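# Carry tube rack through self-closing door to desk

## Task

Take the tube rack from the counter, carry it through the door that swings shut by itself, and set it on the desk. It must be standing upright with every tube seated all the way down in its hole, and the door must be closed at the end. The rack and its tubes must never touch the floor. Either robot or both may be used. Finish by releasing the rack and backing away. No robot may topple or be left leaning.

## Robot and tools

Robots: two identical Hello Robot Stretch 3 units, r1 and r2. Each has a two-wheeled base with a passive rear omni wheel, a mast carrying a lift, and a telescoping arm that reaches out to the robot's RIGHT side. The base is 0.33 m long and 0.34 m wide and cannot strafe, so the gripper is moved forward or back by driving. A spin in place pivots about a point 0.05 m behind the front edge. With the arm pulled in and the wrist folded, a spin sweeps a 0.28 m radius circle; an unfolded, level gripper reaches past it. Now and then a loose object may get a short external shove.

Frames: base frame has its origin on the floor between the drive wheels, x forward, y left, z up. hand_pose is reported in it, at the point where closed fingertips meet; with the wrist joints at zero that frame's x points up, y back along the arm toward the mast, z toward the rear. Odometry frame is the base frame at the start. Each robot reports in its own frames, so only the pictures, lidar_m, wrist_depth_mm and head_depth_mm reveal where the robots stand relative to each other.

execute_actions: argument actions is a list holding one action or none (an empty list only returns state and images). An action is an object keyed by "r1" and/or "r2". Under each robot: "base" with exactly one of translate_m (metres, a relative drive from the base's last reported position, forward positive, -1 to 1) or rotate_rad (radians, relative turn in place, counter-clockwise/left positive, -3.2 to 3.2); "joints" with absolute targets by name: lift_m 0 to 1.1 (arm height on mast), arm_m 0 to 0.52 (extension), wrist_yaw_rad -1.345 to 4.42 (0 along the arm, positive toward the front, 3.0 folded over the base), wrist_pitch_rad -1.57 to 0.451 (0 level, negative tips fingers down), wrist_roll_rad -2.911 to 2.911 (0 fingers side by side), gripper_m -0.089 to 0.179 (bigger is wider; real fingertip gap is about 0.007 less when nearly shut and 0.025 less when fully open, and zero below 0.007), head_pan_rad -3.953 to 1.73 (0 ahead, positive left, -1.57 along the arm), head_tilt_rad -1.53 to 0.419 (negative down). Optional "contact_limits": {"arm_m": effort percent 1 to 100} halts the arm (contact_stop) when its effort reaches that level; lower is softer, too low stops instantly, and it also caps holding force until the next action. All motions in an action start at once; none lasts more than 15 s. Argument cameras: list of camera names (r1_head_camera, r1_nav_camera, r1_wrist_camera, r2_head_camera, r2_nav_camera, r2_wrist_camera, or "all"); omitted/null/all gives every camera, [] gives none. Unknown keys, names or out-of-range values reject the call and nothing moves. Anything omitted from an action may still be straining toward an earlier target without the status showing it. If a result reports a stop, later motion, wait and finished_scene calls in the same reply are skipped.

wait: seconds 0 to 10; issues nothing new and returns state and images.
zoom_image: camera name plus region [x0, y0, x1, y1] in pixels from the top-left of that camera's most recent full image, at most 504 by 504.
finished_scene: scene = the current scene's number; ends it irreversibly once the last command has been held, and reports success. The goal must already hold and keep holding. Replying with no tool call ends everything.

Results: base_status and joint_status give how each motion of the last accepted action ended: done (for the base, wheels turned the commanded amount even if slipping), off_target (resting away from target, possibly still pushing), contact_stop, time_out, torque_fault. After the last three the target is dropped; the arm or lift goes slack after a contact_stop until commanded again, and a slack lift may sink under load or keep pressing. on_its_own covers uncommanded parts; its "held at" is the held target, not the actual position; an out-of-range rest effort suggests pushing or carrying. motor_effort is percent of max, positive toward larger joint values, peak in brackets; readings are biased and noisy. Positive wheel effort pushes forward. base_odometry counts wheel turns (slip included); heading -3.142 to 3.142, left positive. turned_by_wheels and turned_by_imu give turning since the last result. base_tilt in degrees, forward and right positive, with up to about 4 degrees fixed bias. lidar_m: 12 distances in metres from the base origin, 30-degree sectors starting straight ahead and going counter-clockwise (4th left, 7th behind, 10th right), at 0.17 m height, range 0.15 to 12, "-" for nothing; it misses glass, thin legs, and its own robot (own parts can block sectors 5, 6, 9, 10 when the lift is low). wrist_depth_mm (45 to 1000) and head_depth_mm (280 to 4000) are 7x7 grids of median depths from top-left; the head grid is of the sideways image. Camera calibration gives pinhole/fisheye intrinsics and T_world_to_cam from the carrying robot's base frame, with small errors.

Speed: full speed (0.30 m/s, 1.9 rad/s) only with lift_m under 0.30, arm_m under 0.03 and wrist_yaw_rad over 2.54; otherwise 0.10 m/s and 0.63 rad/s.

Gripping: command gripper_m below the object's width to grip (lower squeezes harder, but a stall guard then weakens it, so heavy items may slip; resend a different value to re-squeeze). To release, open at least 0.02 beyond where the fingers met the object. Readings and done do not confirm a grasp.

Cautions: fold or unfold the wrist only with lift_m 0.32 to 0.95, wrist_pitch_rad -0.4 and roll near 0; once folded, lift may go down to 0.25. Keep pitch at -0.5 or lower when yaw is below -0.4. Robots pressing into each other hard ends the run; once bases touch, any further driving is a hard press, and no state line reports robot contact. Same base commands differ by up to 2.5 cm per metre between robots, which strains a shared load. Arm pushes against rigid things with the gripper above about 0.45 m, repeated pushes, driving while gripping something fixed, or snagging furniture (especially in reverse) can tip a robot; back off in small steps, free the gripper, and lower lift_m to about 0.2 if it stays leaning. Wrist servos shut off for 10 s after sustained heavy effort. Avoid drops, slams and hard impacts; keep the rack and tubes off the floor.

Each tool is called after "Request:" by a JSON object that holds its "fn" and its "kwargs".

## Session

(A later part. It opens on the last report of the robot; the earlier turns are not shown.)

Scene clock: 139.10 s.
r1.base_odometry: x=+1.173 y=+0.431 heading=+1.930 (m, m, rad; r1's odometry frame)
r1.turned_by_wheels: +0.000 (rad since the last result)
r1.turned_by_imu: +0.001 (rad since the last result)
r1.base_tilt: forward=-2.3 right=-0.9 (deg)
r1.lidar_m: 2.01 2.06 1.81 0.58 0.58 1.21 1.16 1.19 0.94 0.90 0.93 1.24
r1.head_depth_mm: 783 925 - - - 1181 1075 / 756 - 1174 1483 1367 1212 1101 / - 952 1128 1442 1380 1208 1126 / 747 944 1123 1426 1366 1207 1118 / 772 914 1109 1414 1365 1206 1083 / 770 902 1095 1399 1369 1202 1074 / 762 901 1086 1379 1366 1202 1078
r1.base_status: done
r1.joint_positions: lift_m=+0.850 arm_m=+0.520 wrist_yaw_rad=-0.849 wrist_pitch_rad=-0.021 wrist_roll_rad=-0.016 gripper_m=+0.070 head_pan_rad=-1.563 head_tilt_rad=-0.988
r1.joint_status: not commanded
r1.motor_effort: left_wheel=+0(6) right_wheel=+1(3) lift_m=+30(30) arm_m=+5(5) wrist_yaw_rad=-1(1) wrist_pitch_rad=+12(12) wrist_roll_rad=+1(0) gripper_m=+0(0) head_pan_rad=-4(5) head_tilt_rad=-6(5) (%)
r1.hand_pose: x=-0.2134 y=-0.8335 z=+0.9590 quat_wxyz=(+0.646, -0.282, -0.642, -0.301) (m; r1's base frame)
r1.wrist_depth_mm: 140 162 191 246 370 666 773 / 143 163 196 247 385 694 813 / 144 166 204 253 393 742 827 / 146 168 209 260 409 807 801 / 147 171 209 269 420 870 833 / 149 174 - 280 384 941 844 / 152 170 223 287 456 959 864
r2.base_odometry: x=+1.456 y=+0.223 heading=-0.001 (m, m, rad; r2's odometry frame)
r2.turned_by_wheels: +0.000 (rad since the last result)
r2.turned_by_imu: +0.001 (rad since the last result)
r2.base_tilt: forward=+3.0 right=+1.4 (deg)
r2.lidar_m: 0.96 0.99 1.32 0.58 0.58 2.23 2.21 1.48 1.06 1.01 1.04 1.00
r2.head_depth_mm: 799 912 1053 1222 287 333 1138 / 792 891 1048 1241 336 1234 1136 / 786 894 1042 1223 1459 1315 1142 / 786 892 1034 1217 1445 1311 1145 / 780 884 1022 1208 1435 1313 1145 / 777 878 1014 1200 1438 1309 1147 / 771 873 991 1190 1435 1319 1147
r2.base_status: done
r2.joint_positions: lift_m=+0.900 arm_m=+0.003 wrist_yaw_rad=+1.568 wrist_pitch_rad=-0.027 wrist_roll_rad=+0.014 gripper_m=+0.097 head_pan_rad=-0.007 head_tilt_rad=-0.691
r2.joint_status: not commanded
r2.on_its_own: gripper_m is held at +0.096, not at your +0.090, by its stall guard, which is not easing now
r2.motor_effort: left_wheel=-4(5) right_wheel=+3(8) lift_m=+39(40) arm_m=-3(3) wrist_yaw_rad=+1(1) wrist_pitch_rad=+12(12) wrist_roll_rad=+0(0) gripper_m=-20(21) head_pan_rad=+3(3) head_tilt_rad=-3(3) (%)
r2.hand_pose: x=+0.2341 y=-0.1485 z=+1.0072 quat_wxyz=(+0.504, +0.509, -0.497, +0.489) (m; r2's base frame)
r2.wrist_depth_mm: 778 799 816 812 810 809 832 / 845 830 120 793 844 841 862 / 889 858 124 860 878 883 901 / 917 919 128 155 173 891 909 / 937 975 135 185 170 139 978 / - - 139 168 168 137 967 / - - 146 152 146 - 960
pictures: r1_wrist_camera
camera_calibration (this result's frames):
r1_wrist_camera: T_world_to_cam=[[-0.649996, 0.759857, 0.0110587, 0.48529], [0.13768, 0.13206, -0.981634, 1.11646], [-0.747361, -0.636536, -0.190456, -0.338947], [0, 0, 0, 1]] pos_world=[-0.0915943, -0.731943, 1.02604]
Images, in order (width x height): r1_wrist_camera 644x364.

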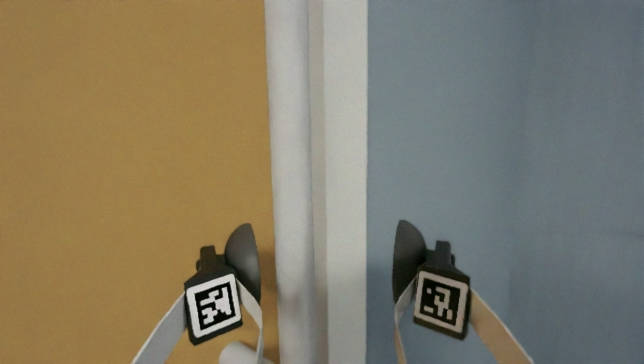

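Go deeper so the bar is caged behind the pads.

Request:
{"fn": "execute_actions", "kwargs": {"actions": [{"r1":{"base":{"translate_m":-0.055},"joints":{"wrist_yaw_rad":-0.75}},"r2":{"base":{"rotate_rad":1.55}}}], "cameras": []}}

Request:
{"fn": "execute_actions", "kwargs": {"actions": [{"r1":{"joints":{"gripper_m":-0.03}}}], "cameras": ["r1_wrist_camera"]}}

Request:
{"fn": "execute_actions", "kwargs": {"actions": [{"r1":{"base":{"translate_m":0.03},"joints":{"arm_m":0.32}}}], "cameras": []}}

Request:
{"fn": "execute_actions", "kwargs": {"actions": [{"r1":{"base":{"translate_m":0.08},"joints":{"arm_m":0.16}}}], "cameras": []}}

Request:
{"fn": "execute_actions", "kwargs": {"actions": [{"r1":{"base":{"translate_m":0.14},"joints":{"arm_m":0}}}], "cameras": []}}

Request:
{"fn": "execute_actions", "kwargs": {"actions": [{"r1":{"base":{"translate_m":0.22},"joints":{"wrist_yaw_rad":-1.3}}}], "cameras": ["r1_wrist_camera","r2_nav_camera","r1_nav_camera"]}}

Scene clock: 154.77 s.
r1.base_odometry: x=+1.193 y=+0.379 heading=+1.930 (m, m, rad; r1's odometry frame)
r1.turned_by_wheels: +0.000 (rad since the last result)
r1.turned_by_imu: +0.002 (rad since the last result)
r1.base_tilt: forward=-2.4 right=-0.9 (deg)
r1.lidar_m: 2.06 2.12 1.81 0.69 0.70 1.16 1.11 1.14 0.93 0.90 0.93 1.24
r1.head_depth_mm: 795 939 - - - 1182 1078 / 760 - 1156 1490 1375 1212 1101 / - 952 1135 1446 1379 1213 1122 / 748 946 1122 1428 1372 1212 1123 / 776 911 1108 1415 1372 1204 1077 / 770 905 1103 1393 1364 1207 1081 / 765 900 1089 1384 1365 1206 1074
r1.base_status: done
r1.joint_positions: lift_m=+0.850 arm_m=+0.520 wrist_yaw_rad=-0.737 wrist_pitch_rad=-0.021 wrist_roll_rad=-0.016 gripper_m=+0.070 head_pan_rad=-1.563 head_tilt_rad=-0.988
r1.joint_status: all done
r1.motor_effort: left_wheel=+10(11) right_wheel=-7(8) lift_m=+30(30) arm_m=+4(4) wrist_yaw_rad=-12(13) wrist_pitch_rad=+12(12) wrist_roll_rad=+1(1) gripper_m=-3(3) head_pan_rad=-4(4) head_tilt_rad=-6(6) (%)
r1.hand_pose: x=-0.1932 y=-0.8540 z=+0.9590 quat_wxyz=(+0.662, -0.245, -0.657, -0.264) (m; r1's base frame)
r1.wrist_depth_mm: 131 148 114 210 286 427 712 / 133 150 117 214 298 442 744 / 135 153 120 220 307 460 757 / 137 156 171 225 314 489 774 / 139 157 150 231 325 520 794 / 141 160 127 239 303 578 814 / 144 159 134 246 351 642 837
r2.base_odometry: x=+1.456 y=+0.223 heading=+1.549 (m, m, rad; r2's odometry frame)
r2.turned_by_wheels: +1.550 (rad since the last result)
r2.turned_by_imu: +1.547 (rad since the last result)
r2.base_tilt: forward=+2.9 right=+1.3 (deg)
r2.lidar_m: 0.57 0.70 2.19 2.21 1.51 1.06 1.01 1.03 1.00 0.95 0.98 1.30
r2.head_depth_mm: 1392 1578 1823 1860 288 333 1139 / 1384 1564 1799 1848 336 1232 1140 / 1366 1525 1789 1867 1534 1302 1144 / 1334 524 1766 1872 1541 1185 1145 / 1101 494 1752 1875 1291 1151 1148 / 1128 500 586 1717 1550 1285 1149 / 454 1414 1731 1890 1557 1319 1150
r2.base_status: done
r2.joint_positions: lift_m=+0.900 arm_m=+0.003 wrist_yaw_rad=+1.568 wrist_pitch_rad=-0.027 wrist_roll_rad=+0.014 gripper_m=+0.097 head_pan_rad=-0.007 head_tilt_rad=-0.691
r2.joint_status: not commanded
r2.on_its_own: gripper_m is held at +0.096, not at your +0.090, by its stall guard, which is not easing now
r2.motor_effort: left_wheel=-4(9) right_wheel=+3(7) lift_m=+40(40) arm_m=-3(3) wrist_yaw_rad=+1(1) wrist_pitch_rad=+12(12) wrist_roll_rad=+0(0) gripper_m=-21(20) head_pan_rad=+3(4) head_tilt_rad=-3(3) (%)
r2.hand_pose: x=+0.2341 y=-0.1485 z=+1.0072 quat_wxyz=(+0.504, +0.509, -0.497, +0.489) (m; r2's base frame)
r2.wrist_depth_mm: - - - - - - 906 / - 458 120 - - - 915 / - 501 124 - - - 928 / - - 129 154 172 - 903 / - - 135 186 171 140 903 / - - 138 169 168 137 877 / - - 146 153 146 - 866
pictures: none
No camera images: the call's "cameras" was empty. Leave "cameras" out to get every camera's image.

Scene clock: 157.10 s.
r1.base_odometry: x=+1.193 y=+0.379 heading=+1.930 (m, m, rad; r1's odometry frame)
r1.turned_by_wheels: +0.000 (rad since the last result)
r1.turned_by_imu: +0.001 (rad since the last result)
r1.base_tilt: forward=-2.3 right=-1.0 (deg)
r1.lidar_m: 2.07 2.12 1.81 0.69 0.70 1.15 1.10 1.14 0.93 0.90 0.93 1.24
r1.head_depth_mm: 796 941 - - - 1180 1076 / 767 - 1160 1484 1366 1209 1101 / - 953 1128 1440 1368 1207 1125 / 749 946 1119 1438 1365 1211 1126 / 775 912 1112 1409 1367 1204 1082 / 771 903 1096 1404 1370 1201 1080 / 765 901 1090 1392 1364 1203 1073
r1.base_status: not commanded
r1.joint_positions: lift_m=+0.850 arm_m=+0.520 wrist_yaw_rad=-0.639 wrist_pitch_rad=-0.022 wrist_roll_rad=-0.016 gripper_m=-0.029 head_pan_rad=-1.563 head_tilt_rad=-0.988
r1.joint_status: all done
r1.on_its_own: wrist_yaw_rad is held at -0.659, not at your -0.750, by its stall guard, which is not easing now; wrist_yaw_rad is at rest, and its effort (-17) is outside its rest range (-12 to +12)
r1.motor_effort: left_wheel=+15(37) right_wheel=-11(27) lift_m=+30(30) arm_m=+2(4) wrist_yaw_rad=-17(65) wrist_pitch_rad=+12(14) wrist_roll_rad=+1(1) gripper_m=-18(96) head_pan_rad=-4(4) head_tilt_rad=-6(6) (%)
r1.hand_pose: x=-0.1740 y=-0.8700 z=+0.9589 quat_wxyz=(+0.674, -0.213, -0.668, -0.232) (m; r1's base frame)
r1.wrist_depth_mm: 126 139 161 115 221 321 476 / 128 141 166 118 228 332 504 / 129 144 170 122 235 346 543 / 130 146 172 127 242 364 574 / 132 149 174 127 253 384 621 / 135 151 173 130 297 399 680 / 137 154 184 206 261 420 736
r2.base_odometry: x=+1.456 y=+0.223 heading=+1.549 (m, m, rad; r2's odometry frame)
r2.turned_by_wheels: +0.000 (rad since the last result)
r2.turned_by_imu: +0.000 (rad since the last result)
r2.base_tilt: forward=+2.9 right=+1.2 (deg)
r2.lidar_m: 0.57 0.70 2.19 2.21 1.51 1.06 1.01 1.04 1.01 0.96 0.98 1.30
r2.head_depth_mm: 1392 1579 1833 1856 288 333 1138 / 1380 1565 1805 1856 336 1231 1138 / 1374 1520 1795 1860 1539 1313 1141 / 1343 524 1781 1870 1540 1187 1143 / 1103 495 1761 1867 1263 1151 1145 / 1125 500 586 1722 1543 1298 1146 / 453 1421 1721 1883 1550 1315 1150
r2.base_status: not commanded
r2.joint_positions: lift_m=+0.900 arm_m=+0.003 wrist_yaw_rad=+1.568 wrist_pitch_rad=-0.027 wrist_roll_rad=+0.014 gripper_m=+0.097 head_pan_rad=-0.007 head_tilt_rad=-0.691
r2.joint_status: not commanded
r2.on_its_own: gripper_m is held at +0.096, not at your +0.090, by its stall guard, which is not easing now
r2.motor_effort: left_wheel=-4(4) right_wheel=+3(3) lift_m=+39(40) arm_m=-3(3) wrist_yaw_rad=+2(1) wrist_pitch_rad=+12(12) wrist_roll_rad=+0(0) gripper_m=-19(20) head_pan_rad=+3(3) head_tilt_rad=-3(2) (%)
r2.hand_pose: x=+0.2341 y=-0.1485 z=+1.0072 quat_wxyz=(+0.504, +0.509, -0.497, +0.489) (m; r2's base frame)
r2.wrist_depth_mm: - - - - - - 891 / - 451 118 - - - 906 / - 498 124 - - - 887 / - - 128 154 173 - 909 / - - 135 185 170 139 941 / - - 139 168 167 136 868 / - - 147 152 146 - 897
pictures: r1_wrist_camera
camera_calibration (this result's frames):
r1_wrist_camera: T_world_to_cam=[[-0.793871, 0.607987, 0.0110266, 0.381484], [0.107577, 0.158268, -0.981518, 1.13317], [-0.598495, -0.778012, -0.19105, -0.42942], [0, 0, 0, 1]] pos_world=[-0.0760601, -0.745376, 1.02598]
Images, in order (width x height): r1_wrist_camera 644x364.

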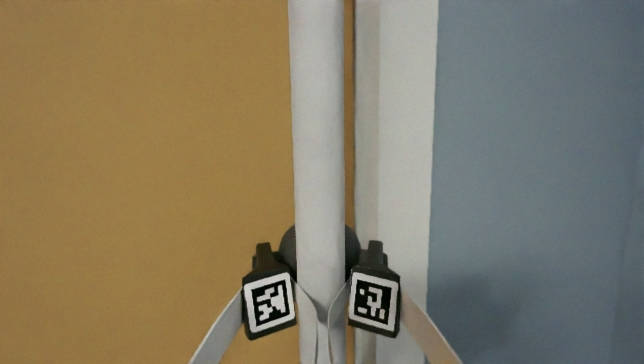

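Scene clock: 159.80 s.
r1.base_odometry: x=+1.182 y=+0.407 heading=+1.931 (m, m, rad; r1's odometry frame)
r1.turned_by_wheels: +0.001 (rad since the last result)
r1.turned_by_imu: -0.003 (rad since the last result)
r1.base_tilt: forward=-2.3 right=-0.9 (deg)
r1.lidar_m: 2.03 2.09 1.81 0.71 0.70 1.19 1.14 1.17 0.73 0.73 0.82 1.24
r1.head_depth_mm: 626 939 - - - 1182 1078 / 592 - 868 1464 1372 1213 1100 / 611 - 919 1119 1340 1213 1122 / 633 - 938 1165 1366 1206 1124 / 646 766 938 1208 1363 1201 1078 / 660 783 964 1253 1365 1206 1081 / 675 805 995 1304 1361 1202 1083
r1.base_status: done
r1.joint_positions: lift_m=+0.850 arm_m=+0.321 wrist_yaw_rad=-0.619 wrist_pitch_rad=-0.022 wrist_roll_rad=-0.015 gripper_m=-0.029 head_pan_rad=-1.563 head_tilt_rad=-0.988
r1.joint_status: all done
r1.on_its_own: wrist_yaw_rad is held at -0.659, not at your -0.750, by its stall guard, which is still easing
r1.motor_effort: left_wheel=+13(41) right_wheel=-11(28) lift_m=+30(30) arm_m=-6(10) wrist_yaw_rad=-35(36) wrist_pitch_rad=+12(12) wrist_roll_rad=+0(1) gripper_m=-18(19) head_pan_rad=-4(5) head_tilt_rad=-6(5) (%)
r1.hand_pose: x=-0.1698 y=-0.6737 z=+0.9588 quat_wxyz=(+0.676, -0.206, -0.670, -0.225) (m; r1's base frame)
r1.wrist_depth_mm: 140 151 165 115 520 672 799 / 144 154 169 118 539 694 795 / 146 157 173 122 548 730 823 / 150 160 178 125 572 763 851 / 152 164 179 128 596 794 855 / 156 167 181 130 627 839 853 / 159 172 192 139 630 887 884
r2.base_odometry: x=+1.456 y=+0.223 heading=+1.549 (m, m, rad; r2's odometry frame)
r2.turned_by_wheels: +0.000 (rad since the last result)
r2.turned_by_imu: +0.000 (rad since the last result)
r2.base_tilt: forward=+2.8 right=+1.3 (deg)
r2.lidar_m: 0.57 0.58 2.19 2.21 1.51 1.07 1.01 1.04 1.01 0.96 0.98 1.30
r2.head_depth_mm: 1389 1575 1832 1841 288 333 1139 / 1374 1565 1808 1852 336 1231 1141 / 1366 1550 1788 1848 1536 1303 1141 / 1303 599 1687 1811 1537 1215 1142 / 1157 497 1561 1760 1542 1151 1145 / 1142 500 599 734 1437 1241 1146 / 452 488 1619 1829 1556 1313 1146
r2.base_status: not commanded
r2.joint_positions: lift_m=+0.900 arm_m=+0.003 wrist_yaw_rad=+1.568 wrist_pitch_rad=-0.027 wrist_roll_rad=+0.014 gripper_m=+0.097 head_pan_rad=-0.007 head_tilt_rad=-0.691
r2.joint_status: not commanded
r2.on_its_own: gripper_m is held at +0.096, not at your +0.090, by its stall guard, which is not easing now
r2.motor_effort: left_wheel=-4(4) right_wheel=+3(3) lift_m=+39(38) arm_m=-3(3) wrist_yaw_rad=+1(1) wrist_pitch_rad=+12(12) wrist_roll_rad=+0(0) gripper_m=-19(21) head_pan_rad=+3(2) head_tilt_rad=-3(2) (%)
r2.hand_pose: x=+0.2341 y=-0.1485 z=+1.0072 quat_wxyz=(+0.504, +0.509, -0.497, +0.489) (m; r2's base frame)
r2.wrist_depth_mm: - - - - - - 926 / - 448 119 - - - 892 / - 460 124 - - - 910 / - - 127 154 173 - 933 / - - 136 186 169 140 925 / - - 138 168 169 137 884 / - - 146 153 146 - 867
pictures: none
No camera images: the call's "cameras" was empty. Leave "cameras" out to get every camera's image.

Scene clock: 162.23 s.
r1.base_odometry: x=+1.154 y=+0.482 heading=+1.931 (m, m, rad; r1's odometry frame)
r1.turned_by_wheels: +0.000 (rad since the last result)
r1.turned_by_imu: -0.029 (rad since the last result)
r1.base_tilt: forward=-2.4 right=-1.0 (deg)
r1.lidar_m: 1.95 1.99 1.83 0.77 1.77 1.29 1.22 1.25 0.57 0.58 0.73 1.20
r1.head_depth_mm: 443 529 1086 - - 1186 1076 / 478 530 - 848 1340 1206 1100 / 500 572 - - 1189 1211 1122 / 521 611 718 1019 1302 1205 1125 / 543 644 793 1032 1310 1212 1080 / 568 680 849 1128 1364 1204 1078 / 595 718 911 1237 1368 1205 1076
r1.base_status: done
r1.joint_positions: lift_m=+0.850 arm_m=+0.160 wrist_yaw_rad=-0.587 wrist_pitch_rad=-0.023 wrist_roll_rad=-0.015 gripper_m=-0.029 head_pan_rad=-1.564 head_tilt_rad=-0.989
r1.joint_status: all done
r1.on_its_own: wrist_yaw_rad is held at -0.602, not at your -0.750, by its stall guard, which is not easing now; wrist_yaw_rad is at rest, and its effort (-13) is outside its rest range (-12 to +12)
r1.motor_effort: left_wheel=+3(52) right_wheel=-2(30) lift_m=+30(30) arm_m=-4(10) wrist_yaw_rad=-13(64) wrist_pitch_rad=+13(15) wrist_roll_rad=+0(0) gripper_m=-16(22) head_pan_rad=-4(4) head_tilt_rad=-5(5) (%)
r1.hand_pose: x=-0.1631 y=-0.5182 z=+0.9586 quat_wxyz=(+0.680, -0.195, -0.674, -0.214) (m; r1's base frame)
r1.wrist_depth_mm: 158 163 170 116 186 945 873 / 160 167 174 120 191 990 890 / 165 170 179 125 197 - 869 / 169 175 183 188 203 - 905 / 173 180 187 128 210 - 909 / 177 184 190 129 969 - 928 / 182 189 197 140 223 - 939
r2.base_odometry: x=+1.456 y=+0.223 heading=+1.549 (m, m, rad; r2's odometry frame)
r2.turned_by_wheels: +0.000 (rad since the last result)
r2.turned_by_imu: +0.000 (rad since the last result)
r2.base_tilt: forward=+2.9 right=+1.4 (deg)
r2.lidar_m: 1.23 0.59 2.20 2.21 1.51 1.06 1.01 1.04 1.01 0.95 0.98 1.30
r2.head_depth_mm: 1393 1570 1831 1853 289 333 1136 / 1385 1568 1813 1866 336 1233 1139 / 1374 1554 1789 1868 1542 1311 1138 / 1390 1610 1797 1815 1535 1285 1143 / 1036 1105 1366 1630 1545 1183 1144 / 1035 516 1444 1723 1321 1129 1146 / 1080 485 1464 709 1474 1320 1144
r2.base_status: not commanded
r2.joint_positions: lift_m=+0.900 arm_m=+0.003 wrist_yaw_rad=+1.568 wrist_pitch_rad=-0.027 wrist_roll_rad=+0.014 gripper_m=+0.097 head_pan_rad=-0.007 head_tilt_rad=-0.691
r2.joint_status: not commanded
r2.on_its_own: gripper_m is held at +0.096, not at your +0.090, by its stall guard, which is not easing now
r2.motor_effort: left_wheel=-4(4) right_wheel=+3(4) lift_m=+39(39) arm_m=-3(3) wrist_yaw_rad=+1(0) wrist_pitch_rad=+12(12) wrist_roll_rad=+0(0) gripper_m=-19(21) head_pan_rad=+2(3) head_tilt_rad=-3(3) (%)
r2.hand_pose: x=+0.2341 y=-0.1485 z=+1.0072 quat_wxyz=(+0.504, +0.509, -0.497, +0.489) (m; r2's base frame)
r2.wrist_depth_mm: - - - - - - 889 / 442 445 118 - - - 909 / - 502 124 - - - 900 / - - 128 154 173 - 920 / - 535 136 185 170 139 900 / - - 139 168 168 137 883 / - - 147 152 146 - 883
pictures: none
No camera images: the call's "cameras" was empty. Leave "cameras" out to get every camera's image.

Scene clock: 165.00 s.
r1.base_odometry: x=+1.105 y=+0.613 heading=+1.931 (m, m, rad; r1's odometry frame)
r1.turned_by_wheels: +0.000 (rad since the last result)
r1.turned_by_imu: +0.001 (rad since the last result)
r1.base_tilt: forward=-2.3 right=-1.0 (deg)
r1.lidar_m: 1.82 1.85 1.84 1.74 1.78 1.44 1.36 1.34 0.41 0.45 0.70 1.19
r1.head_depth_mm: 351 400 449 531 - - 1075 / 376 431 507 - - - 1079 / 403 468 560 690 - - - / 435 513 623 794 1100 1189 1114 / 472 566 702 928 1289 1203 1079 / 518 630 802 1115 1360 1211 1080 / 571 714 943 1320 1363 1200 1074
r1.base_status: done
r1.joint_positions: lift_m=+0.850 arm_m=+0.003 wrist_yaw_rad=-0.682 wrist_pitch_rad=-0.024 wrist_roll_rad=-0.015 gripper_m=-0.029 head_pan_rad=-1.564 head_tilt_rad=-0.989
r1.joint_status: all done
joint sent to its limit — the command would take r1.arm_m past its lower limit, so that joint was sent only as far as its limit.
r1.on_its_own: wrist_yaw_rad is held at -0.679, not at your -0.750, by its stall guard, which is not easing now
r1.motor_effort: left_wheel=-1(13) right_wheel=+2(15) lift_m=+30(30) arm_m=-4(10) wrist_yaw_rad=+2(52) wrist_pitch_rad=+14(14) wrist_roll_rad=+0(0) gripper_m=-16(19) head_pan_rad=-4(4) head_tilt_rad=-6(6) (%)
r1.hand_pose: x=-0.1826 y=-0.3464 z=+0.9583 quat_wxyz=(+0.668, -0.226, -0.664, -0.247) (m; r1's base frame)
r1.wrist_depth_mm: 175 176 176 116 177 - 922 / 179 180 181 118 181 - 953 / 184 185 186 122 187 - 979 / 189 191 192 126 193 - - / 195 197 196 129 196 - - / 200 202 201 131 203 - - / 206 206 208 138 212 - -
r2.base_odometry: x=+1.456 y=+0.223 heading=+1.549 (m, m, rad; r2's odometry frame)
r2.turned_by_wheels: +0.000 (rad since the last result)
r2.turned_by_imu: +0.000 (rad since the last result)
r2.base_tilt: forward=+2.8 right=+1.3 (deg)
r2.lidar_m: 1.04 0.66 2.20 2.21 1.51 1.06 1.01 1.03 1.01 0.96 0.98 1.30
r2.head_depth_mm: 1391 1577 1820 1844 288 333 1135 / 1384 1567 1807 1868 336 1226 1139 / 1367 1550 1790 1855 1532 1304 1139 / 1391 1608 1875 1869 1541 1311 1141 / 3150 3268 2280 1713 1519 1288 1146 / 876 994 1168 1453 1550 1183 1145 / 904 920 1337 1721 1551 1131 1146
r2.base_status: not commanded
r2.joint_positions: lift_m=+0.900 arm_m=+0.003 wrist_yaw_rad=+1.568 wrist_pitch_rad=-0.027 wrist_roll_rad=+0.014 gripper_m=+0.097 head_pan_rad=-0.007 head_tilt_rad=-0.691
r2.joint_status: not commanded
r2.on_its_own: gripper_m is held at +0.096, not at your +0.090, by its stall guard, which is not easing now
r2.motor_effort: left_wheel=-4(4) right_wheel=+3(3) lift_m=+39(39) arm_m=-3(3) wrist_yaw_rad=+1(2) wrist_pitch_rad=+12(12) wrist_roll_rad=+0(0) gripper_m=-21(20) head_pan_rad=+3(2) head_tilt_rad=-3(3) (%)
r2.hand_pose: x=+0.2341 y=-0.1485 z=+1.0072 quat_wxyz=(+0.504, +0.509, -0.497, +0.489) (m; r2's base frame)
r2.wrist_depth_mm: - - - - - - 909 / 463 - 118 - - - 894 / 510 823 124 - - - 930 / - - 128 153 173 - 922 / - - 135 185 170 140 905 / - - 139 169 169 136 872 / - - 146 153 145 - 880
pictures: none
No camera images: the call's "cameras" was empty. Leave "cameras" out to get every camera's image.

Scene clock: 168.17 s.
r1.base_odometry: x=+1.027 y=+0.819 heading=+1.931 (m, m, rad; r1's odometry frame)
r1.turned_by_wheels: +0.000 (rad since the last result)
r1.turned_by_imu: -0.031 (rad since the last result)
r1.base_tilt: forward=-2.5 right=-1.1 (deg)
r1.lidar_m: 1.60 1.62 1.88 1.75 0.92 0.93 1.57 0.38 0.38 0.47 0.88 1.14
r1.head_depth_mm: 355 399 456 518 - 894 1064 / 389 443 514 598 - 1028 1097 / 430 497 588 719 - - - / 479 565 685 874 1208 - - / 544 658 826 1111 1347 1210 1080 / 627 780 1021 1321 1363 1196 1078 / 716 852 1028 1297 1365 1197 1079
r1.base_status: done
r1.joint_positions: lift_m=+0.850 arm_m=+0.003 wrist_yaw_rad=-1.244 wrist_pitch_rad=-0.052 wrist_roll_rad=-0.362 gripper_m=-0.029 head_pan_rad=-1.564 head_tilt_rad=-0.989
r1.joint_status: wrist_yaw_rad off_target (ended at -1.244, target -1.300)
r1.on_its_own: wrist_yaw_rad is at rest, and its effort (-49) is outside its rest range (-12 to +12)
r1.motor_effort: left_wheel=-8(24) right_wheel=+9(13) lift_m=+21(30) arm_m=+1(5) wrist_yaw_rad=-49(91) wrist_pitch_rad=+30(30) wrist_roll_rad=+115(115) gripper_m=-21(23) head_pan_rad=-3(3) head_tilt_rad=-5(5) (%)
r1.hand_pose: x=-0.2625 y=-0.2294 z=+0.9515 quat_wxyz=(+0.660, -0.313, -0.474, -0.492) (m; r1's base frame)
r1.wrist_depth_mm: 132 139 150 164 116 - - / 137 145 156 171 117 - - / 142 151 165 180 121 - - / 148 157 173 186 212 - - / 154 165 181 131 - - - / 161 173 188 131 - - - / 169 181 195 139 - - -
r2.base_odometry: x=+1.456 y=+0.223 heading=+1.549 (m, m, rad; r2's odometry frame)
r2.turned_by_wheels: +0.000 (rad since the last result)
r2.turned_by_imu: +0.000 (rad since the last result)
r2.base_tilt: forward=+2.9 right=+1.2 (deg)
r2.lidar_m: 1.61 0.81 0.80 2.21 1.51 1.06 1.01 1.04 1.01 0.96 0.98 1.30
r2.head_depth_mm: 1391 1591 1827 1852 289 333 1135 / 1377 1570 1807 1856 336 1231 1138 / 1372 1551 1789 1868 1535 1311 1140 / 1389 1610 1870 1869 1546 1308 1140 / 3114 3236 2375 1876 1543 1317 1142 / 3112 3087 2368 1820 1461 1316 1151 / 2964 2953 1008 1329 1550 1237 1147
r2.base_status: not commanded
r2.joint_positions: lift_m=+0.900 arm_m=+0.003 wrist_yaw_rad=+1.568 wrist_pitch_rad=-0.027 wrist_roll_rad=+0.014 gripper_m=+0.097 head_pan_rad=-0.007 head_tilt_rad=-0.691
r2.joint_status: not commanded
r2.on_its_own: gripper_m is held at +0.096, not at your +0.090, by its stall guard, which is not easing now
r2.motor_effort: left_wheel=-4(4) right_wheel=+4(4) lift_m=+40(39) arm_m=-4(3) wrist_yaw_rad=+1(1) wrist_pitch_rad=+12(12) wrist_roll_rad=+0(0) gripper_m=-21(20) head_pan_rad=+3(3) head_tilt_rad=-3(3) (%)
r2.hand_pose: x=+0.2341 y=-0.1485 z=+1.0072 quat_wxyz=(+0.504, +0.509, -0.497, +0.489) (m; r2's base frame)
r2.wrist_depth_mm: - - - - - - 929 / - 869 118 - - - 908 / 781 928 123 - - - 903 / - - 128 155 173 - 913 / - - 136 185 170 139 938 / - - 139 168 169 137 869 / - - 146 153 145 - 872
pictures: r1_nav_camera (sideways: a quarter turn counterclockwise sets it upright), r1_wrist_camera, r2_nav_camera (sideways: a quarter turn counterclockwise sets it upright)
ARM HIT: r1's arm struck itself hard.
camera_calibration (this result's frames):
r1_nav_camera: T_world_to_cam=[[0.00744815, -0.832509, 0.553961, -0.682668], [-0.999615, -0.0209989, -0.0181177, 0.0821185], [0.0267157, -0.553613, -0.832345, 1.0376], [0, 0, 0, 1]] pos_world=[0.0594514, 0.00782498, 1.2433]
r1_wrist_camera: T_world_to_cam=[[-0.305006, 0.885613, 0.350229, -0.208898], [0.0962269, 0.394529, -0.913831, 1.0209], [-0.947476, -0.245023, -0.205554, 0.0590241], [0, 0, 0, 1]] pos_world=[-0.106029, -0.203309, 1.01822]
r2_nav_camera: T_world_to_cam=[[0.624787, -0.0294931, 0.780238, -0.972543], [0.0133489, -0.998737, -0.0484417, 0.114009], [0.780681, 0.0406811, -0.623604, 0.759789], [0, 0, 0, 1]] pos_world=[0.0129583, 0.0542724, 1.23815]
Images, in order (width x height): r1_nav_camera 672x504, r1_wrist_camera 644x364, r2_nav_camera 672x504.

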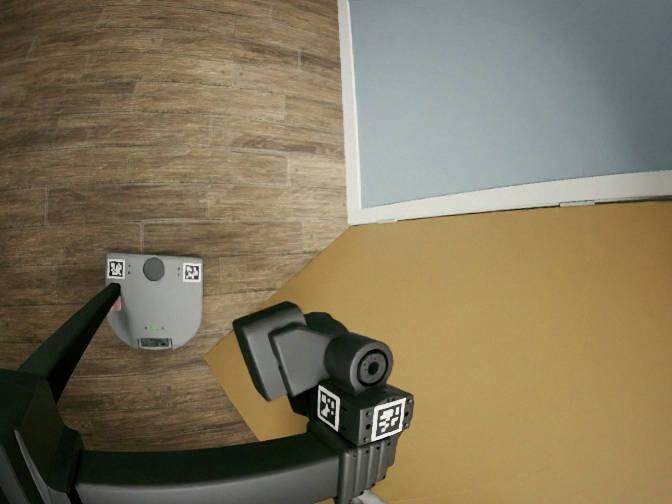

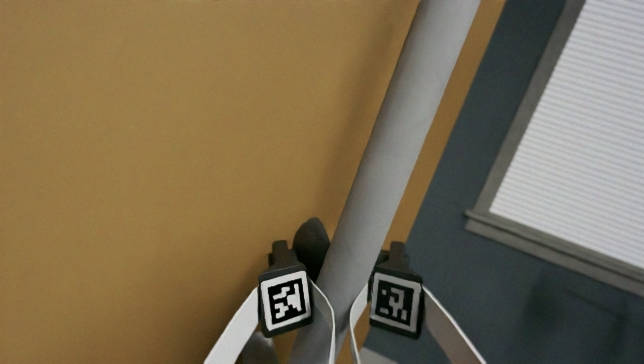

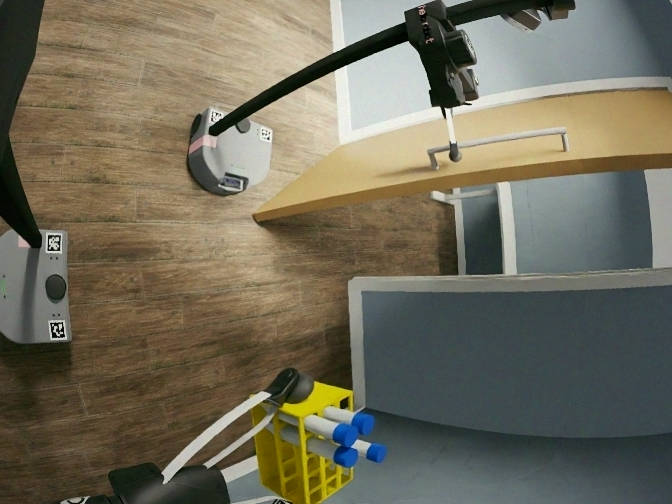

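Request:
{"fn": "execute_actions", "kwargs": {"actions": [{"r1":{"base":{"rotate_rad":-0.15},"joints":{"wrist_yaw_rad":-1.0}},"r2":{"base":{"translate_m":1},"joints":{"head_tilt_rad":-1,"wrist_yaw_rad":1.9}}}], "cameras": []}}

Request:
{"fn": "execute_actions", "kwargs": {"actions": [{"r2":{"base":{"rotate_rad":0.65}}}], "cameras": ["r2_nav_camera"]}}

Scene clock: 185.37 s.
r1.base_odometry: x=+1.027 y=+0.819 heading=+1.781 (m, m, rad; r1's odometry frame)
r1.turned_by_wheels: -0.150 (rad since the last result)
r1.turned_by_imu: -0.240 (rad since the last result)
r1.base_tilt: forward=-2.5 right=-0.9 (deg)
r1.lidar_m: 1.55 1.62 1.79 1.76 1.75 1.89 1.56 0.52 0.41 0.43 0.61 0.97
r1.head_depth_mm: 336 386 452 519 - 1150 1075 / 355 410 485 550 - - 1099 / 375 439 526 651 - - - / 400 472 572 730 983 1201 - / 426 509 630 827 1194 1209 1077 / 457 553 696 948 1313 1205 1079 / 492 603 782 1111 1360 1200 1076
r1.base_status: done
r1.joint_positions: lift_m=+0.850 arm_m=+0.003 wrist_yaw_rad=-0.845 wrist_pitch_rad=-0.037 wrist_roll_rad=-0.178 gripper_m=-0.029 head_pan_rad=-1.564 head_tilt_rad=-0.989
r1.joint_status: wrist_yaw_rad off_target (ended at -0.845, target -1.000)
r1.on_its_own: wrist_yaw_rad is held at -0.837, not at your -1.000, by its stall guard, which is not easing now; wrist_roll_rad is held at -0.180, not at its first target -0.015, by its stall guard, which is not easing now
r1.motor_effort: left_wheel=+4(22) right_wheel=+1(20) lift_m=+25(25) arm_m=-3(2) wrist_yaw_rad=+6(87) wrist_pitch_rad=+21(23) wrist_roll_rad=-1(5) gripper_m=-17(24) head_pan_rad=-4(4) head_tilt_rad=-6(6) (%)
r1.hand_pose: x=-0.2122 y=-0.3173 z=+0.9553 quat_wxyz=(+0.695, -0.250, -0.591, -0.326) (m; r1's base frame)
r1.wrist_depth_mm: 145 152 161 170 186 268 248 / 150 156 166 174 195 275 263 / 154 162 172 178 201 - - / 157 167 178 126 209 - - / 163 171 184 127 324 - - / 169 179 189 130 - - - / 174 183 198 199 354 - -
r2.base_odometry: x=+1.478 y=+1.223 heading=+1.549 (m, m, rad; r2's odometry frame)
r2.turned_by_wheels: +0.000 (rad since the last result)
r2.turned_by_imu: +0.003 (rad since the last result)
r2.base_tilt: forward=+2.8 right=+1.2 (deg)
r2.lidar_m: 0.61 2.42 0.38 0.24 0.27 2.11 2.01 1.36 0.95 0.91 0.92 0.65
r2.head_depth_mm: 575 694 333 346 1305 - 1070 / 571 687 368 329 1308 1182 1083 / 555 663 752 303 1269 1182 1108 / 605 726 1583 297 1290 1184 1110 / 2217 1899 1652 1479 1306 1190 1113 / 2205 1904 1651 1459 1307 1187 1089 / 2174 1899 1644 1461 1311 1186 929
r2.base_status: done
r2.joint_positions: lift_m=+0.900 arm_m=+0.003 wrist_yaw_rad=+1.898 wrist_pitch_rad=-0.027 wrist_roll_rad=+0.014 gripper_m=+0.097 head_pan_rad=-0.007 head_tilt_rad=-0.987
r2.joint_status: all done
r2.on_its_own: gripper_m is held at +0.096, not at your +0.090, by its stall guard, which is not easing now
r2.motor_effort: left_wheel=-4(6) right_wheel=+3(9) lift_m=+39(39) arm_m=-3(3) wrist_yaw_rad=+2(3) wrist_pitch_rad=+13(12) wrist_roll_rad=+1(0) gripper_m=-21(21) head_pan_rad=+3(2) head_tilt_rad=-4(17) (%)
r2.hand_pose: x=+0.2206 y=-0.0658 z=+1.0072 quat_wxyz=(+0.417, +0.584, -0.407, +0.565) (m; r2's base frame)
r2.wrist_depth_mm: 794 - - - 474 447 426 / 809 - 119 - 488 464 438 / 790 - 124 - 519 487 453 / 754 - 128 154 174 498 465 / 725 - 135 185 170 139 479 / 695 - 139 168 169 137 497 / 621 - 147 152 146 565 509
pictures: none
No camera images: the call's "cameras" was empty. Leave "cameras" out to get every camera's image.

Scene clock: 187.40 s.
r1.base_odometry: x=+1.027 y=+0.819 heading=+1.781 (m, m, rad; r1's odometry frame)
r1.turned_by_wheels: +0.000 (rad since the last result)
r1.turned_by_imu: +0.001 (rad since the last result)
r1.base_tilt: forward=-2.5 right=-0.9 (deg)
r1.lidar_m: 1.55 1.61 1.79 1.76 1.75 1.88 1.56 0.57 0.41 0.43 0.61 0.97
r1.head_depth_mm: 336 386 452 520 - 1172 1076 / 355 411 486 550 - - 1103 / 376 438 525 652 - - - / 400 471 573 729 985 1194 - / 426 509 629 824 1197 1211 1081 / 457 553 696 946 1319 1198 1078 / 492 604 782 1113 1358 1203 1082
r1.base_status: not commanded
r1.joint_positions: lift_m=+0.850 arm_m=+0.003 wrist_yaw_rad=-0.845 wrist_pitch_rad=-0.037 wrist_roll_rad=-0.178 gripper_m=-0.029 head_pan_rad=-1.564 head_tilt_rad=-0.989
r1.joint_status: not commanded
r1.on_its_own: wrist_yaw_rad is held at -0.837, not at your -1.000, by its stall guard, which is not easing now; wrist_roll_rad is held at -0.180, not at its first target -0.015, by its stall guard, which is not easing now
r1.motor_effort: left_wheel=+4(3) right_wheel=+0(1) lift_m=+24(25) arm_m=-2(2) wrist_yaw_rad=+6(7) wrist_pitch_rad=+21(21) wrist_roll_rad=-1(1) gripper_m=-16(16) head_pan_rad=-4(4) head_tilt_rad=-5(6) (%)
r1.hand_pose: x=-0.2122 y=-0.3173 z=+0.9553 quat_wxyz=(+0.695, -0.250, -0.591, -0.326) (m; r1's base frame)
r1.wrist_depth_mm: 145 152 163 171 186 337 318 / 149 156 167 174 193 333 328 / 154 161 172 179 203 368 - / 158 166 178 127 209 372 - / 162 172 184 128 - 389 - / 169 179 189 130 - - - / 172 184 197 198 - - -
r2.base_odometry: x=+1.478 y=+1.223 heading=+2.199 (m, m, rad; r2's odometry frame)
r2.turned_by_wheels: +0.650 (rad since the last result)
r2.turned_by_imu: +0.649 (rad since the last result)
r2.base_tilt: forward=+2.8 right=+1.2 (deg)
r2.lidar_m: 1.05 0.32 0.24 0.67 2.05 2.01 1.20 0.93 0.91 0.82 0.62 0.61
r2.head_depth_mm: 2151 1875 333 344 1251 - 1073 / 2209 1889 367 330 1308 1183 1084 / 2222 1886 1587 303 1268 1184 1110 / 2215 1893 1670 297 1283 1188 1114 / 2211 1888 1648 1482 1310 1186 1114 / 2218 1821 1296 1184 1085 1002 1075 / 879 833 786 741 700 664 1074
r2.base_status: done
r2.joint_positions: lift_m=+0.900 arm_m=+0.003 wrist_yaw_rad=+1.898 wrist_pitch_rad=-0.027 wrist_roll_rad=+0.014 gripper_m=+0.097 head_pan_rad=-0.007 head_tilt_rad=-0.988
r2.joint_status: not commanded
r2.on_its_own: gripper_m is held at +0.096, not at your +0.090, by its stall guard, which is not easing now
r2.motor_effort: left_wheel=-4(10) right_wheel=+3(9) lift_m=+39(39) arm_m=-3(3) wrist_yaw_rad=+2(2) wrist_pitch_rad=+12(12) wrist_roll_rad=+0(0) gripper_m=-20(21) head_pan_rad=+3(2) head_tilt_rad=-4(4) (%)
r2.hand_pose: x=+0.2206 y=-0.0657 z=+1.0072 quat_wxyz=(+0.417, +0.584, -0.406, +0.565) (m; r2's base frame)
r2.wrist_depth_mm: 292 378 542 979 - - - / 295 385 119 871 - - - / 295 387 124 885 - - - / 300 385 128 154 172 - - / 301 360 135 183 169 139 - / 306 - 139 168 169 136 - / 298 400 147 153 145 - -
pictures: r2_nav_camera (sideways: a quarter turn counterclockwise sets it upright)
camera_calibration (this result's frames):
r2_nav_camera: T_world_to_cam=[[0.825303, -0.0307902, 0.56385, -0.691793], [-0.00153082, -0.998631, -0.0522917, 0.119092], [0.564688, 0.0422933, -0.82422, 1.022], [0, 0, 0, 1]] pos_world=[-0.00599281, 0.0544047, 1.23865]
Images, in order (width x height): r2_nav_camera 672x504.

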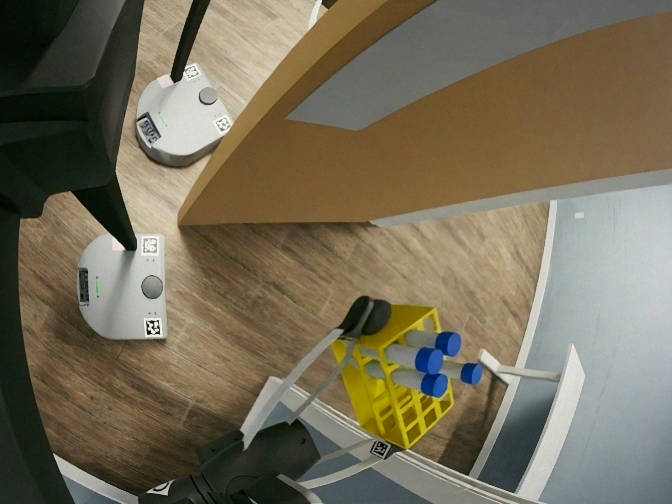

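Request:
{"fn": "execute_actions", "kwargs": {"actions": [{"r2":{"base":{"rotate_rad":-0.15}}}], "cameras": []}}

Request:
{"fn": "execute_actions", "kwargs": {"actions": [{"r2":{"base":{"translate_m":1}}}], "cameras": []}}

Request:
{"fn": "execute_actions", "kwargs": {"actions": [{"r2":{"base":{"translate_m":0.5},"joints":{"head_pan_rad":-1,"head_tilt_rad":-0.7}},"r1":{"base":{"translate_m":-0.05},"joints":{"arm_m":0.5,"wrist_yaw_rad":-0.6,"wrist_roll_rad":0}}}], "cameras": ["r2_nav_camera","r1_nav_camera"]}}

Scene clock: 196.83 s.
r1.base_odometry: x=+1.027 y=+0.819 heading=+1.781 (m, m, rad; r1's odometry frame)
r1.turned_by_wheels: +0.000 (rad since the last result)
r1.turned_by_imu: +0.001 (rad since the last result)
r1.base_tilt: forward=-2.3 right=-1.0 (deg)
r1.lidar_m: 1.55 1.61 1.79 1.75 1.75 1.89 1.56 0.55 0.41 0.43 0.61 0.97
r1.head_depth_mm: 336 386 452 520 - 1169 1073 / 355 410 485 549 - - 1097 / 376 439 526 651 - - - / 400 470 572 730 984 1200 - / 427 508 628 822 1197 1205 1083 / 456 552 697 949 1316 1204 1076 / 492 603 784 1113 1361 1204 1078
r1.base_status: not commanded
r1.joint_positions: lift_m=+0.850 arm_m=+0.003 wrist_yaw_rad=-0.845 wrist_pitch_rad=-0.037 wrist_roll_rad=-0.178 gripper_m=-0.029 head_pan_rad=-1.564 head_tilt_rad=-0.989
r1.joint_status: not commanded
r1.on_its_own: wrist_yaw_rad is held at -0.837, not at your -1.000, by its stall guard, which is not easing now; wrist_roll_rad is held at -0.180, not at its first target -0.015, by its stall guard, which is not easing now
r1.motor_effort: left_wheel=+4(4) right_wheel=+0(0) lift_m=+24(25) arm_m=-2(2) wrist_yaw_rad=+6(7) wrist_pitch_rad=+21(21) wrist_roll_rad=-1(1) gripper_m=-17(16) head_pan_rad=-4(4) head_tilt_rad=-6(5) (%)
r1.hand_pose: x=-0.2122 y=-0.3173 z=+0.9553 quat_wxyz=(+0.695, -0.250, -0.591, -0.326) (m; r1's base frame)
r1.wrist_depth_mm: 144 152 162 170 187 301 299 / 150 157 166 174 192 310 312 / 153 161 173 179 199 336 - / 159 166 178 126 207 351 - / 162 173 185 128 - - - / 168 177 189 130 - - - / 174 183 198 198 381 - -
r2.base_odometry: x=+1.478 y=+1.223 heading=+2.049 (m, m, rad; r2's odometry frame)
r2.turned_by_wheels: -0.150 (rad since the last result)
r2.turned_by_imu: -0.149 (rad since the last result)
r2.base_tilt: forward=+2.9 right=+1.4 (deg)
r2.lidar_m: 2.41 0.39 0.24 0.26 2.13 2.01 1.39 0.96 0.91 0.93 0.66 0.61
r2.head_depth_mm: 2193 1900 334 344 1245 - 1070 / 2214 1876 367 329 1281 1184 1086 / 2149 1890 1580 303 1267 1185 1113 / 2224 1889 1676 296 1291 1181 1112 / 2216 1897 1660 1484 1308 1189 1110 / 2226 1893 1648 1460 1295 1162 1060 / 2238 1902 1298 1061 886 757 1049
r2.base_status: done
r2.joint_positions: lift_m=+0.900 arm_m=+0.003 wrist_yaw_rad=+1.898 wrist_pitch_rad=-0.027 wrist_roll_rad=+0.014 gripper_m=+0.097 head_pan_rad=-0.007 head_tilt_rad=-0.988
r2.joint_status: not commanded
r2.on_its_own: gripper_m is held at +0.096, not at your +0.090, by its stall guard, which is not easing now
r2.motor_effort: left_wheel=+3(7) right_wheel=-4(6) lift_m=+39(40) arm_m=-3(3) wrist_yaw_rad=+1(1) wrist_pitch_rad=+12(12) wrist_roll_rad=+0(0) gripper_m=-20(19) head_pan_rad=+2(2) head_tilt_rad=-4(4) (%)
r2.hand_pose: x=+0.2206 y=-0.0656 z=+1.0072 quat_wxyz=(+0.417, +0.584, -0.406, +0.565) (m; r2's base frame)
r2.wrist_depth_mm: 339 464 757 - - - - / 338 442 118 - - - - / 341 462 124 - - - - / 347 477 128 155 173 - - / 347 433 135 185 169 139 - / 340 - 139 168 168 137 396 / 330 484 146 153 146 - 393
pictures: none
No camera images: the call's "cameras" was empty. Leave "cameras" out to get every camera's image.

Scene clock: 208.07 s.
r1.base_odometry: x=+1.027 y=+0.819 heading=+1.781 (m, m, rad; r1's odometry frame)
r1.turned_by_wheels: +0.000 (rad since the last result)
r1.turned_by_imu: +0.003 (rad since the last result)
r1.base_tilt: forward=-2.5 right=-1.0 (deg)
r1.lidar_m: 1.55 1.61 1.79 1.76 1.75 1.89 1.56 1.56 0.41 0.44 0.61 0.97
r1.head_depth_mm: 336 385 452 519 - 1170 1080 / 355 410 486 550 - - 1097 / 376 438 525 651 - - - / 400 470 572 732 984 1207 - / 426 508 628 824 1195 1207 1079 / 457 553 698 949 1312 1206 1081 / 492 603 783 1110 1360 1204 1078
r1.base_status: not commanded
r1.joint_positions: lift_m=+0.850 arm_m=+0.003 wrist_yaw_rad=-0.845 wrist_pitch_rad=-0.037 wrist_roll_rad=-0.178 gripper_m=-0.029 head_pan_rad=-1.564 head_tilt_rad=-0.989
r1.joint_status: not commanded
r1.on_its_own: wrist_yaw_rad is held at -0.837, not at your -1.000, by its stall guard, which is not easing now; wrist_roll_rad is held at -0.180, not at its first target -0.015, by its stall guard, which is not easing now
r1.motor_effort: left_wheel=+4(4) right_wheel=+1(0) lift_m=+25(25) arm_m=-3(2) wrist_yaw_rad=+7(6) wrist_pitch_rad=+21(21) wrist_roll_rad=-1(1) gripper_m=-17(16) head_pan_rad=-4(4) head_tilt_rad=-5(5) (%)
r1.hand_pose: x=-0.2122 y=-0.3173 z=+0.9553 quat_wxyz=(+0.695, -0.250, -0.591, -0.326) (m; r1's base frame)
r1.wrist_depth_mm: 145 153 162 169 187 - - / 149 157 167 173 193 - - / 153 161 172 179 202 - - / 158 167 179 126 211 - - / 163 172 183 128 - - - / 167 177 189 131 - - - / 173 184 198 198 - - -
r2.base_odometry: x=+1.018 y=+2.111 heading=+2.049 (m, m, rad; r2's odometry frame)
r2.turned_by_wheels: +0.000 (rad since the last result)
r2.turned_by_imu: +0.002 (rad since the last result)
r2.base_tilt: forward=+2.9 right=+1.2 (deg)
r2.lidar_m: 1.91 2.49 0.86 0.41 0.42 0.50 0.93 0.52 0.52 1.37 1.76 1.44
r2.head_depth_mm: 1027 1835 334 344 1307 - 1069 / 1055 1817 367 329 1305 1182 1085 / 1838 1893 1587 303 1268 1183 1113 / 1922 1888 1682 297 1288 1184 1115 / 2010 1892 1648 1479 1311 1185 1113 / 2078 1902 1645 1455 1309 1191 1090 / 2117 1894 1653 1468 1314 1189 1092
r2.base_status: done
r2.joint_positions: lift_m=+0.900 arm_m=+0.003 wrist_yaw_rad=+1.898 wrist_pitch_rad=-0.027 wrist_roll_rad=+0.014 gripper_m=+0.097 head_pan_rad=-0.007 head_tilt_rad=-0.988
r2.joint_status: not commanded
r2.on_its_own: gripper_m is held at +0.096, not at your +0.090, by its stall guard, which is not easing now
r2.motor_effort: left_wheel=+2(8) right_wheel=-4(3) lift_m=+40(39) arm_m=-3(3) wrist_yaw_rad=+1(1) wrist_pitch_rad=+12(12) wrist_roll_rad=+0(0) gripper_m=-19(20) head_pan_rad=+2(4) head_tilt_rad=-4(4) (%)
r2.hand_pose: x=+0.2206 y=-0.0656 z=+1.0072 quat_wxyz=(+0.417, +0.584, -0.406, +0.565) (m; r2's base frame)
r2.wrist_depth_mm: - - - - - - - / - - 118 - - - - / - - 123 - - - - / - - 128 155 173 - - / - - 135 187 170 139 900 / - - 140 169 169 136 - / - - 147 153 146 - -
pictures: none
No camera images: the call's "cameras" was empty. Leave "cameras" out to get every camera's image.

Scene clock: 214.30 s.
r1.base_odometry: x=+1.037 y=+0.770 heading=+1.781 (m, m, rad; r1's odometry frame)
r1.turned_by_wheels: +0.000 (rad since the last result)
r1.turned_by_imu: -0.153 (rad since the last result)
r1.base_tilt: forward=-2.5 right=-0.9 (deg)
r1.lidar_m: 1.31 1.67 1.75 1.78 1.75 1.80 1.54 1.50 1.24 0.82 0.82 0.93
r1.head_depth_mm: 1117 1371 1731 - - 1181 1078 / 1024 - 1627 1550 1370 1210 1101 / - 923 1111 1477 1373 1203 1123 / 705 897 1057 1358 1369 1207 1119 / 714 837 1014 1289 1367 1205 1081 / 693 808 972 1211 1368 1205 1078 / 671 780 930 1158 1337 1204 1085
r1.base_status: done
r1.joint_positions: lift_m=+0.850 arm_m=+0.500 wrist_yaw_rad=-0.657 wrist_pitch_rad=-0.025 wrist_roll_rad=+0.000 gripper_m=-0.029 head_pan_rad=-1.565 head_tilt_rad=-0.989
r1.joint_status: wrist_yaw_rad off_target (ended at -0.657, target -0.600); the others done
r1.on_its_own: wrist_yaw_rad is held at -0.679, not at your -0.600, by its stall guard, which is not easing now; wrist_yaw_rad is at rest, and its effort (-19) is outside its rest range (-12 to +12)
r1.motor_effort: left_wheel=+6(76) right_wheel=-4(27) lift_m=+25(26) arm_m=+3(13) wrist_yaw_rad=-19(86) wrist_pitch_rad=+14(22) wrist_roll_rad=+0(2) gripper_m=-17(22) head_pan_rad=-3(4) head_tilt_rad=-5(6) (%)
r1.hand_pose: x=-0.1776 y=-0.8471 z=+0.9583 quat_wxyz=(+0.666, -0.220, -0.672, -0.237) (m; r1's base frame)
r1.wrist_depth_mm: 115 131 164 115 971 913 819 / 116 133 166 119 - 929 817 / 118 134 169 123 - 944 843 / 119 136 171 128 - 981 856 / 120 138 173 127 - - 914 / 121 140 169 129 - - 930 / 123 142 176 140 - - 929
r2.base_odometry: x=+0.787 y=+2.554 heading=+2.049 (m, m, rad; r2's odometry frame)
r2.turned_by_wheels: +0.000 (rad since the last result)
r2.turned_by_imu: +0.001 (rad since the last result)
r2.base_tilt: forward=+2.7 right=+1.3 (deg)
r2.lidar_m: 1.44 1.88 2.21 0.94 0.64 0.62 0.78 0.94 1.56 1.58 1.50 0.98
r2.head_depth_mm: 1668 1383 1149 1777 1518 1298 - / 1600 1383 1107 1823 1522 1302 - / 1492 1392 1032 1831 1527 - - / 1406 1403 1034 1740 1525 1373 - / 1322 1400 1037 1695 1532 1330 - / 1251 1345 1044 876 1568 1304 1145 / 1185 1289 1046 828 1464 337 1124
r2.base_status: done
r2.joint_positions: lift_m=+0.900 arm_m=+0.003 wrist_yaw_rad=+1.898 wrist_pitch_rad=-0.027 wrist_roll_rad=+0.014 gripper_m=+0.097 head_pan_rad=-0.993 head_tilt_rad=-0.705
r2.joint_status: all done
r2.on_its_own: gripper_m is held at +0.096, not at your +0.090, by its stall guard, which is not easing now
r2.motor_effort: left_wheel=+2(9) right_wheel=-4(4) lift_m=+39(40) arm_m=-3(3) wrist_yaw_rad=+1(2) wrist_pitch_rad=+12(12) wrist_roll_rad=+1(0) gripper_m=-21(21) head_pan_rad=-4(34) head_tilt_rad=+1(14) (%)
r2.hand_pose: x=+0.2206 y=-0.0656 z=+1.0072 quat_wxyz=(+0.417, +0.584, -0.406, +0.565) (m; r2's base frame)
r2.wrist_depth_mm: - - - - - - 940 / - - 120 - - - 990 / - - 124 - - - 950 / - - 128 153 173 - 990 / - - 136 184 169 139 856 / - - 139 168 168 137 609 / - - 146 153 145 522 473
pictures: r1_nav_camera (sideways: a quarter turn counterclockwise sets it upright), r2_nav_camera (sideways: a quarter turn counterclockwise sets it upright)
camera_calibration (this result's frames):
r1_nav_camera: T_world_to_cam=[[0.00698134, -0.832814, 0.553509, -0.682076], [-0.999627, -0.0204264, -0.0181255, 0.0821288], [0.0264013, -0.553176, -0.832646, 1.03799], [0, 0, 0, 1]] pos_world=[0.0594556, 0.00782676, 1.2433]
r2_nav_camera: T_world_to_cam=[[0.326103, -0.54593, 0.771762, -0.959673], [-0.825661, -0.562059, -0.0487119, 0.119478], [0.460369, -0.621329, -0.634043, 0.775322], [0, 0, 0, 1]] pos_world=[0.0546668, 0.0249685, 1.23805]
Images, in order (width x height): r1_nav_camera 672x504, r2_nav_camera 672x504.

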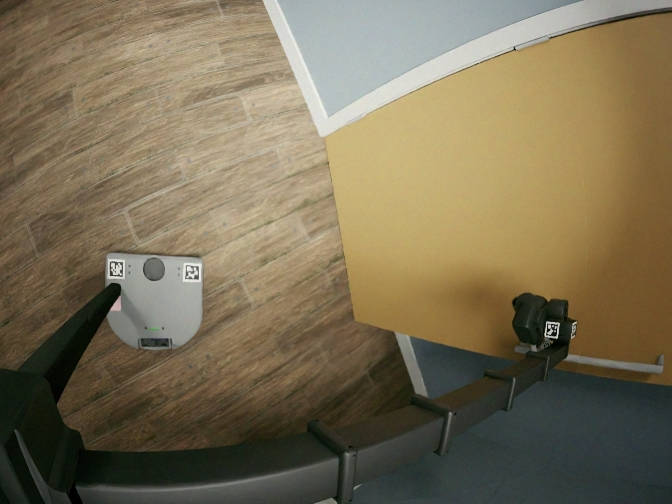

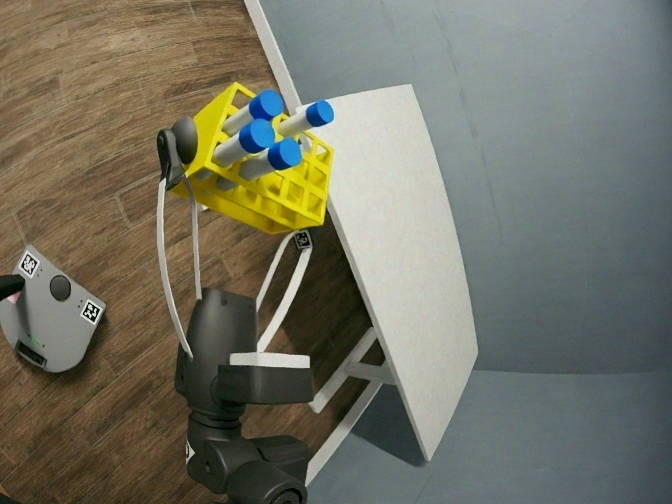

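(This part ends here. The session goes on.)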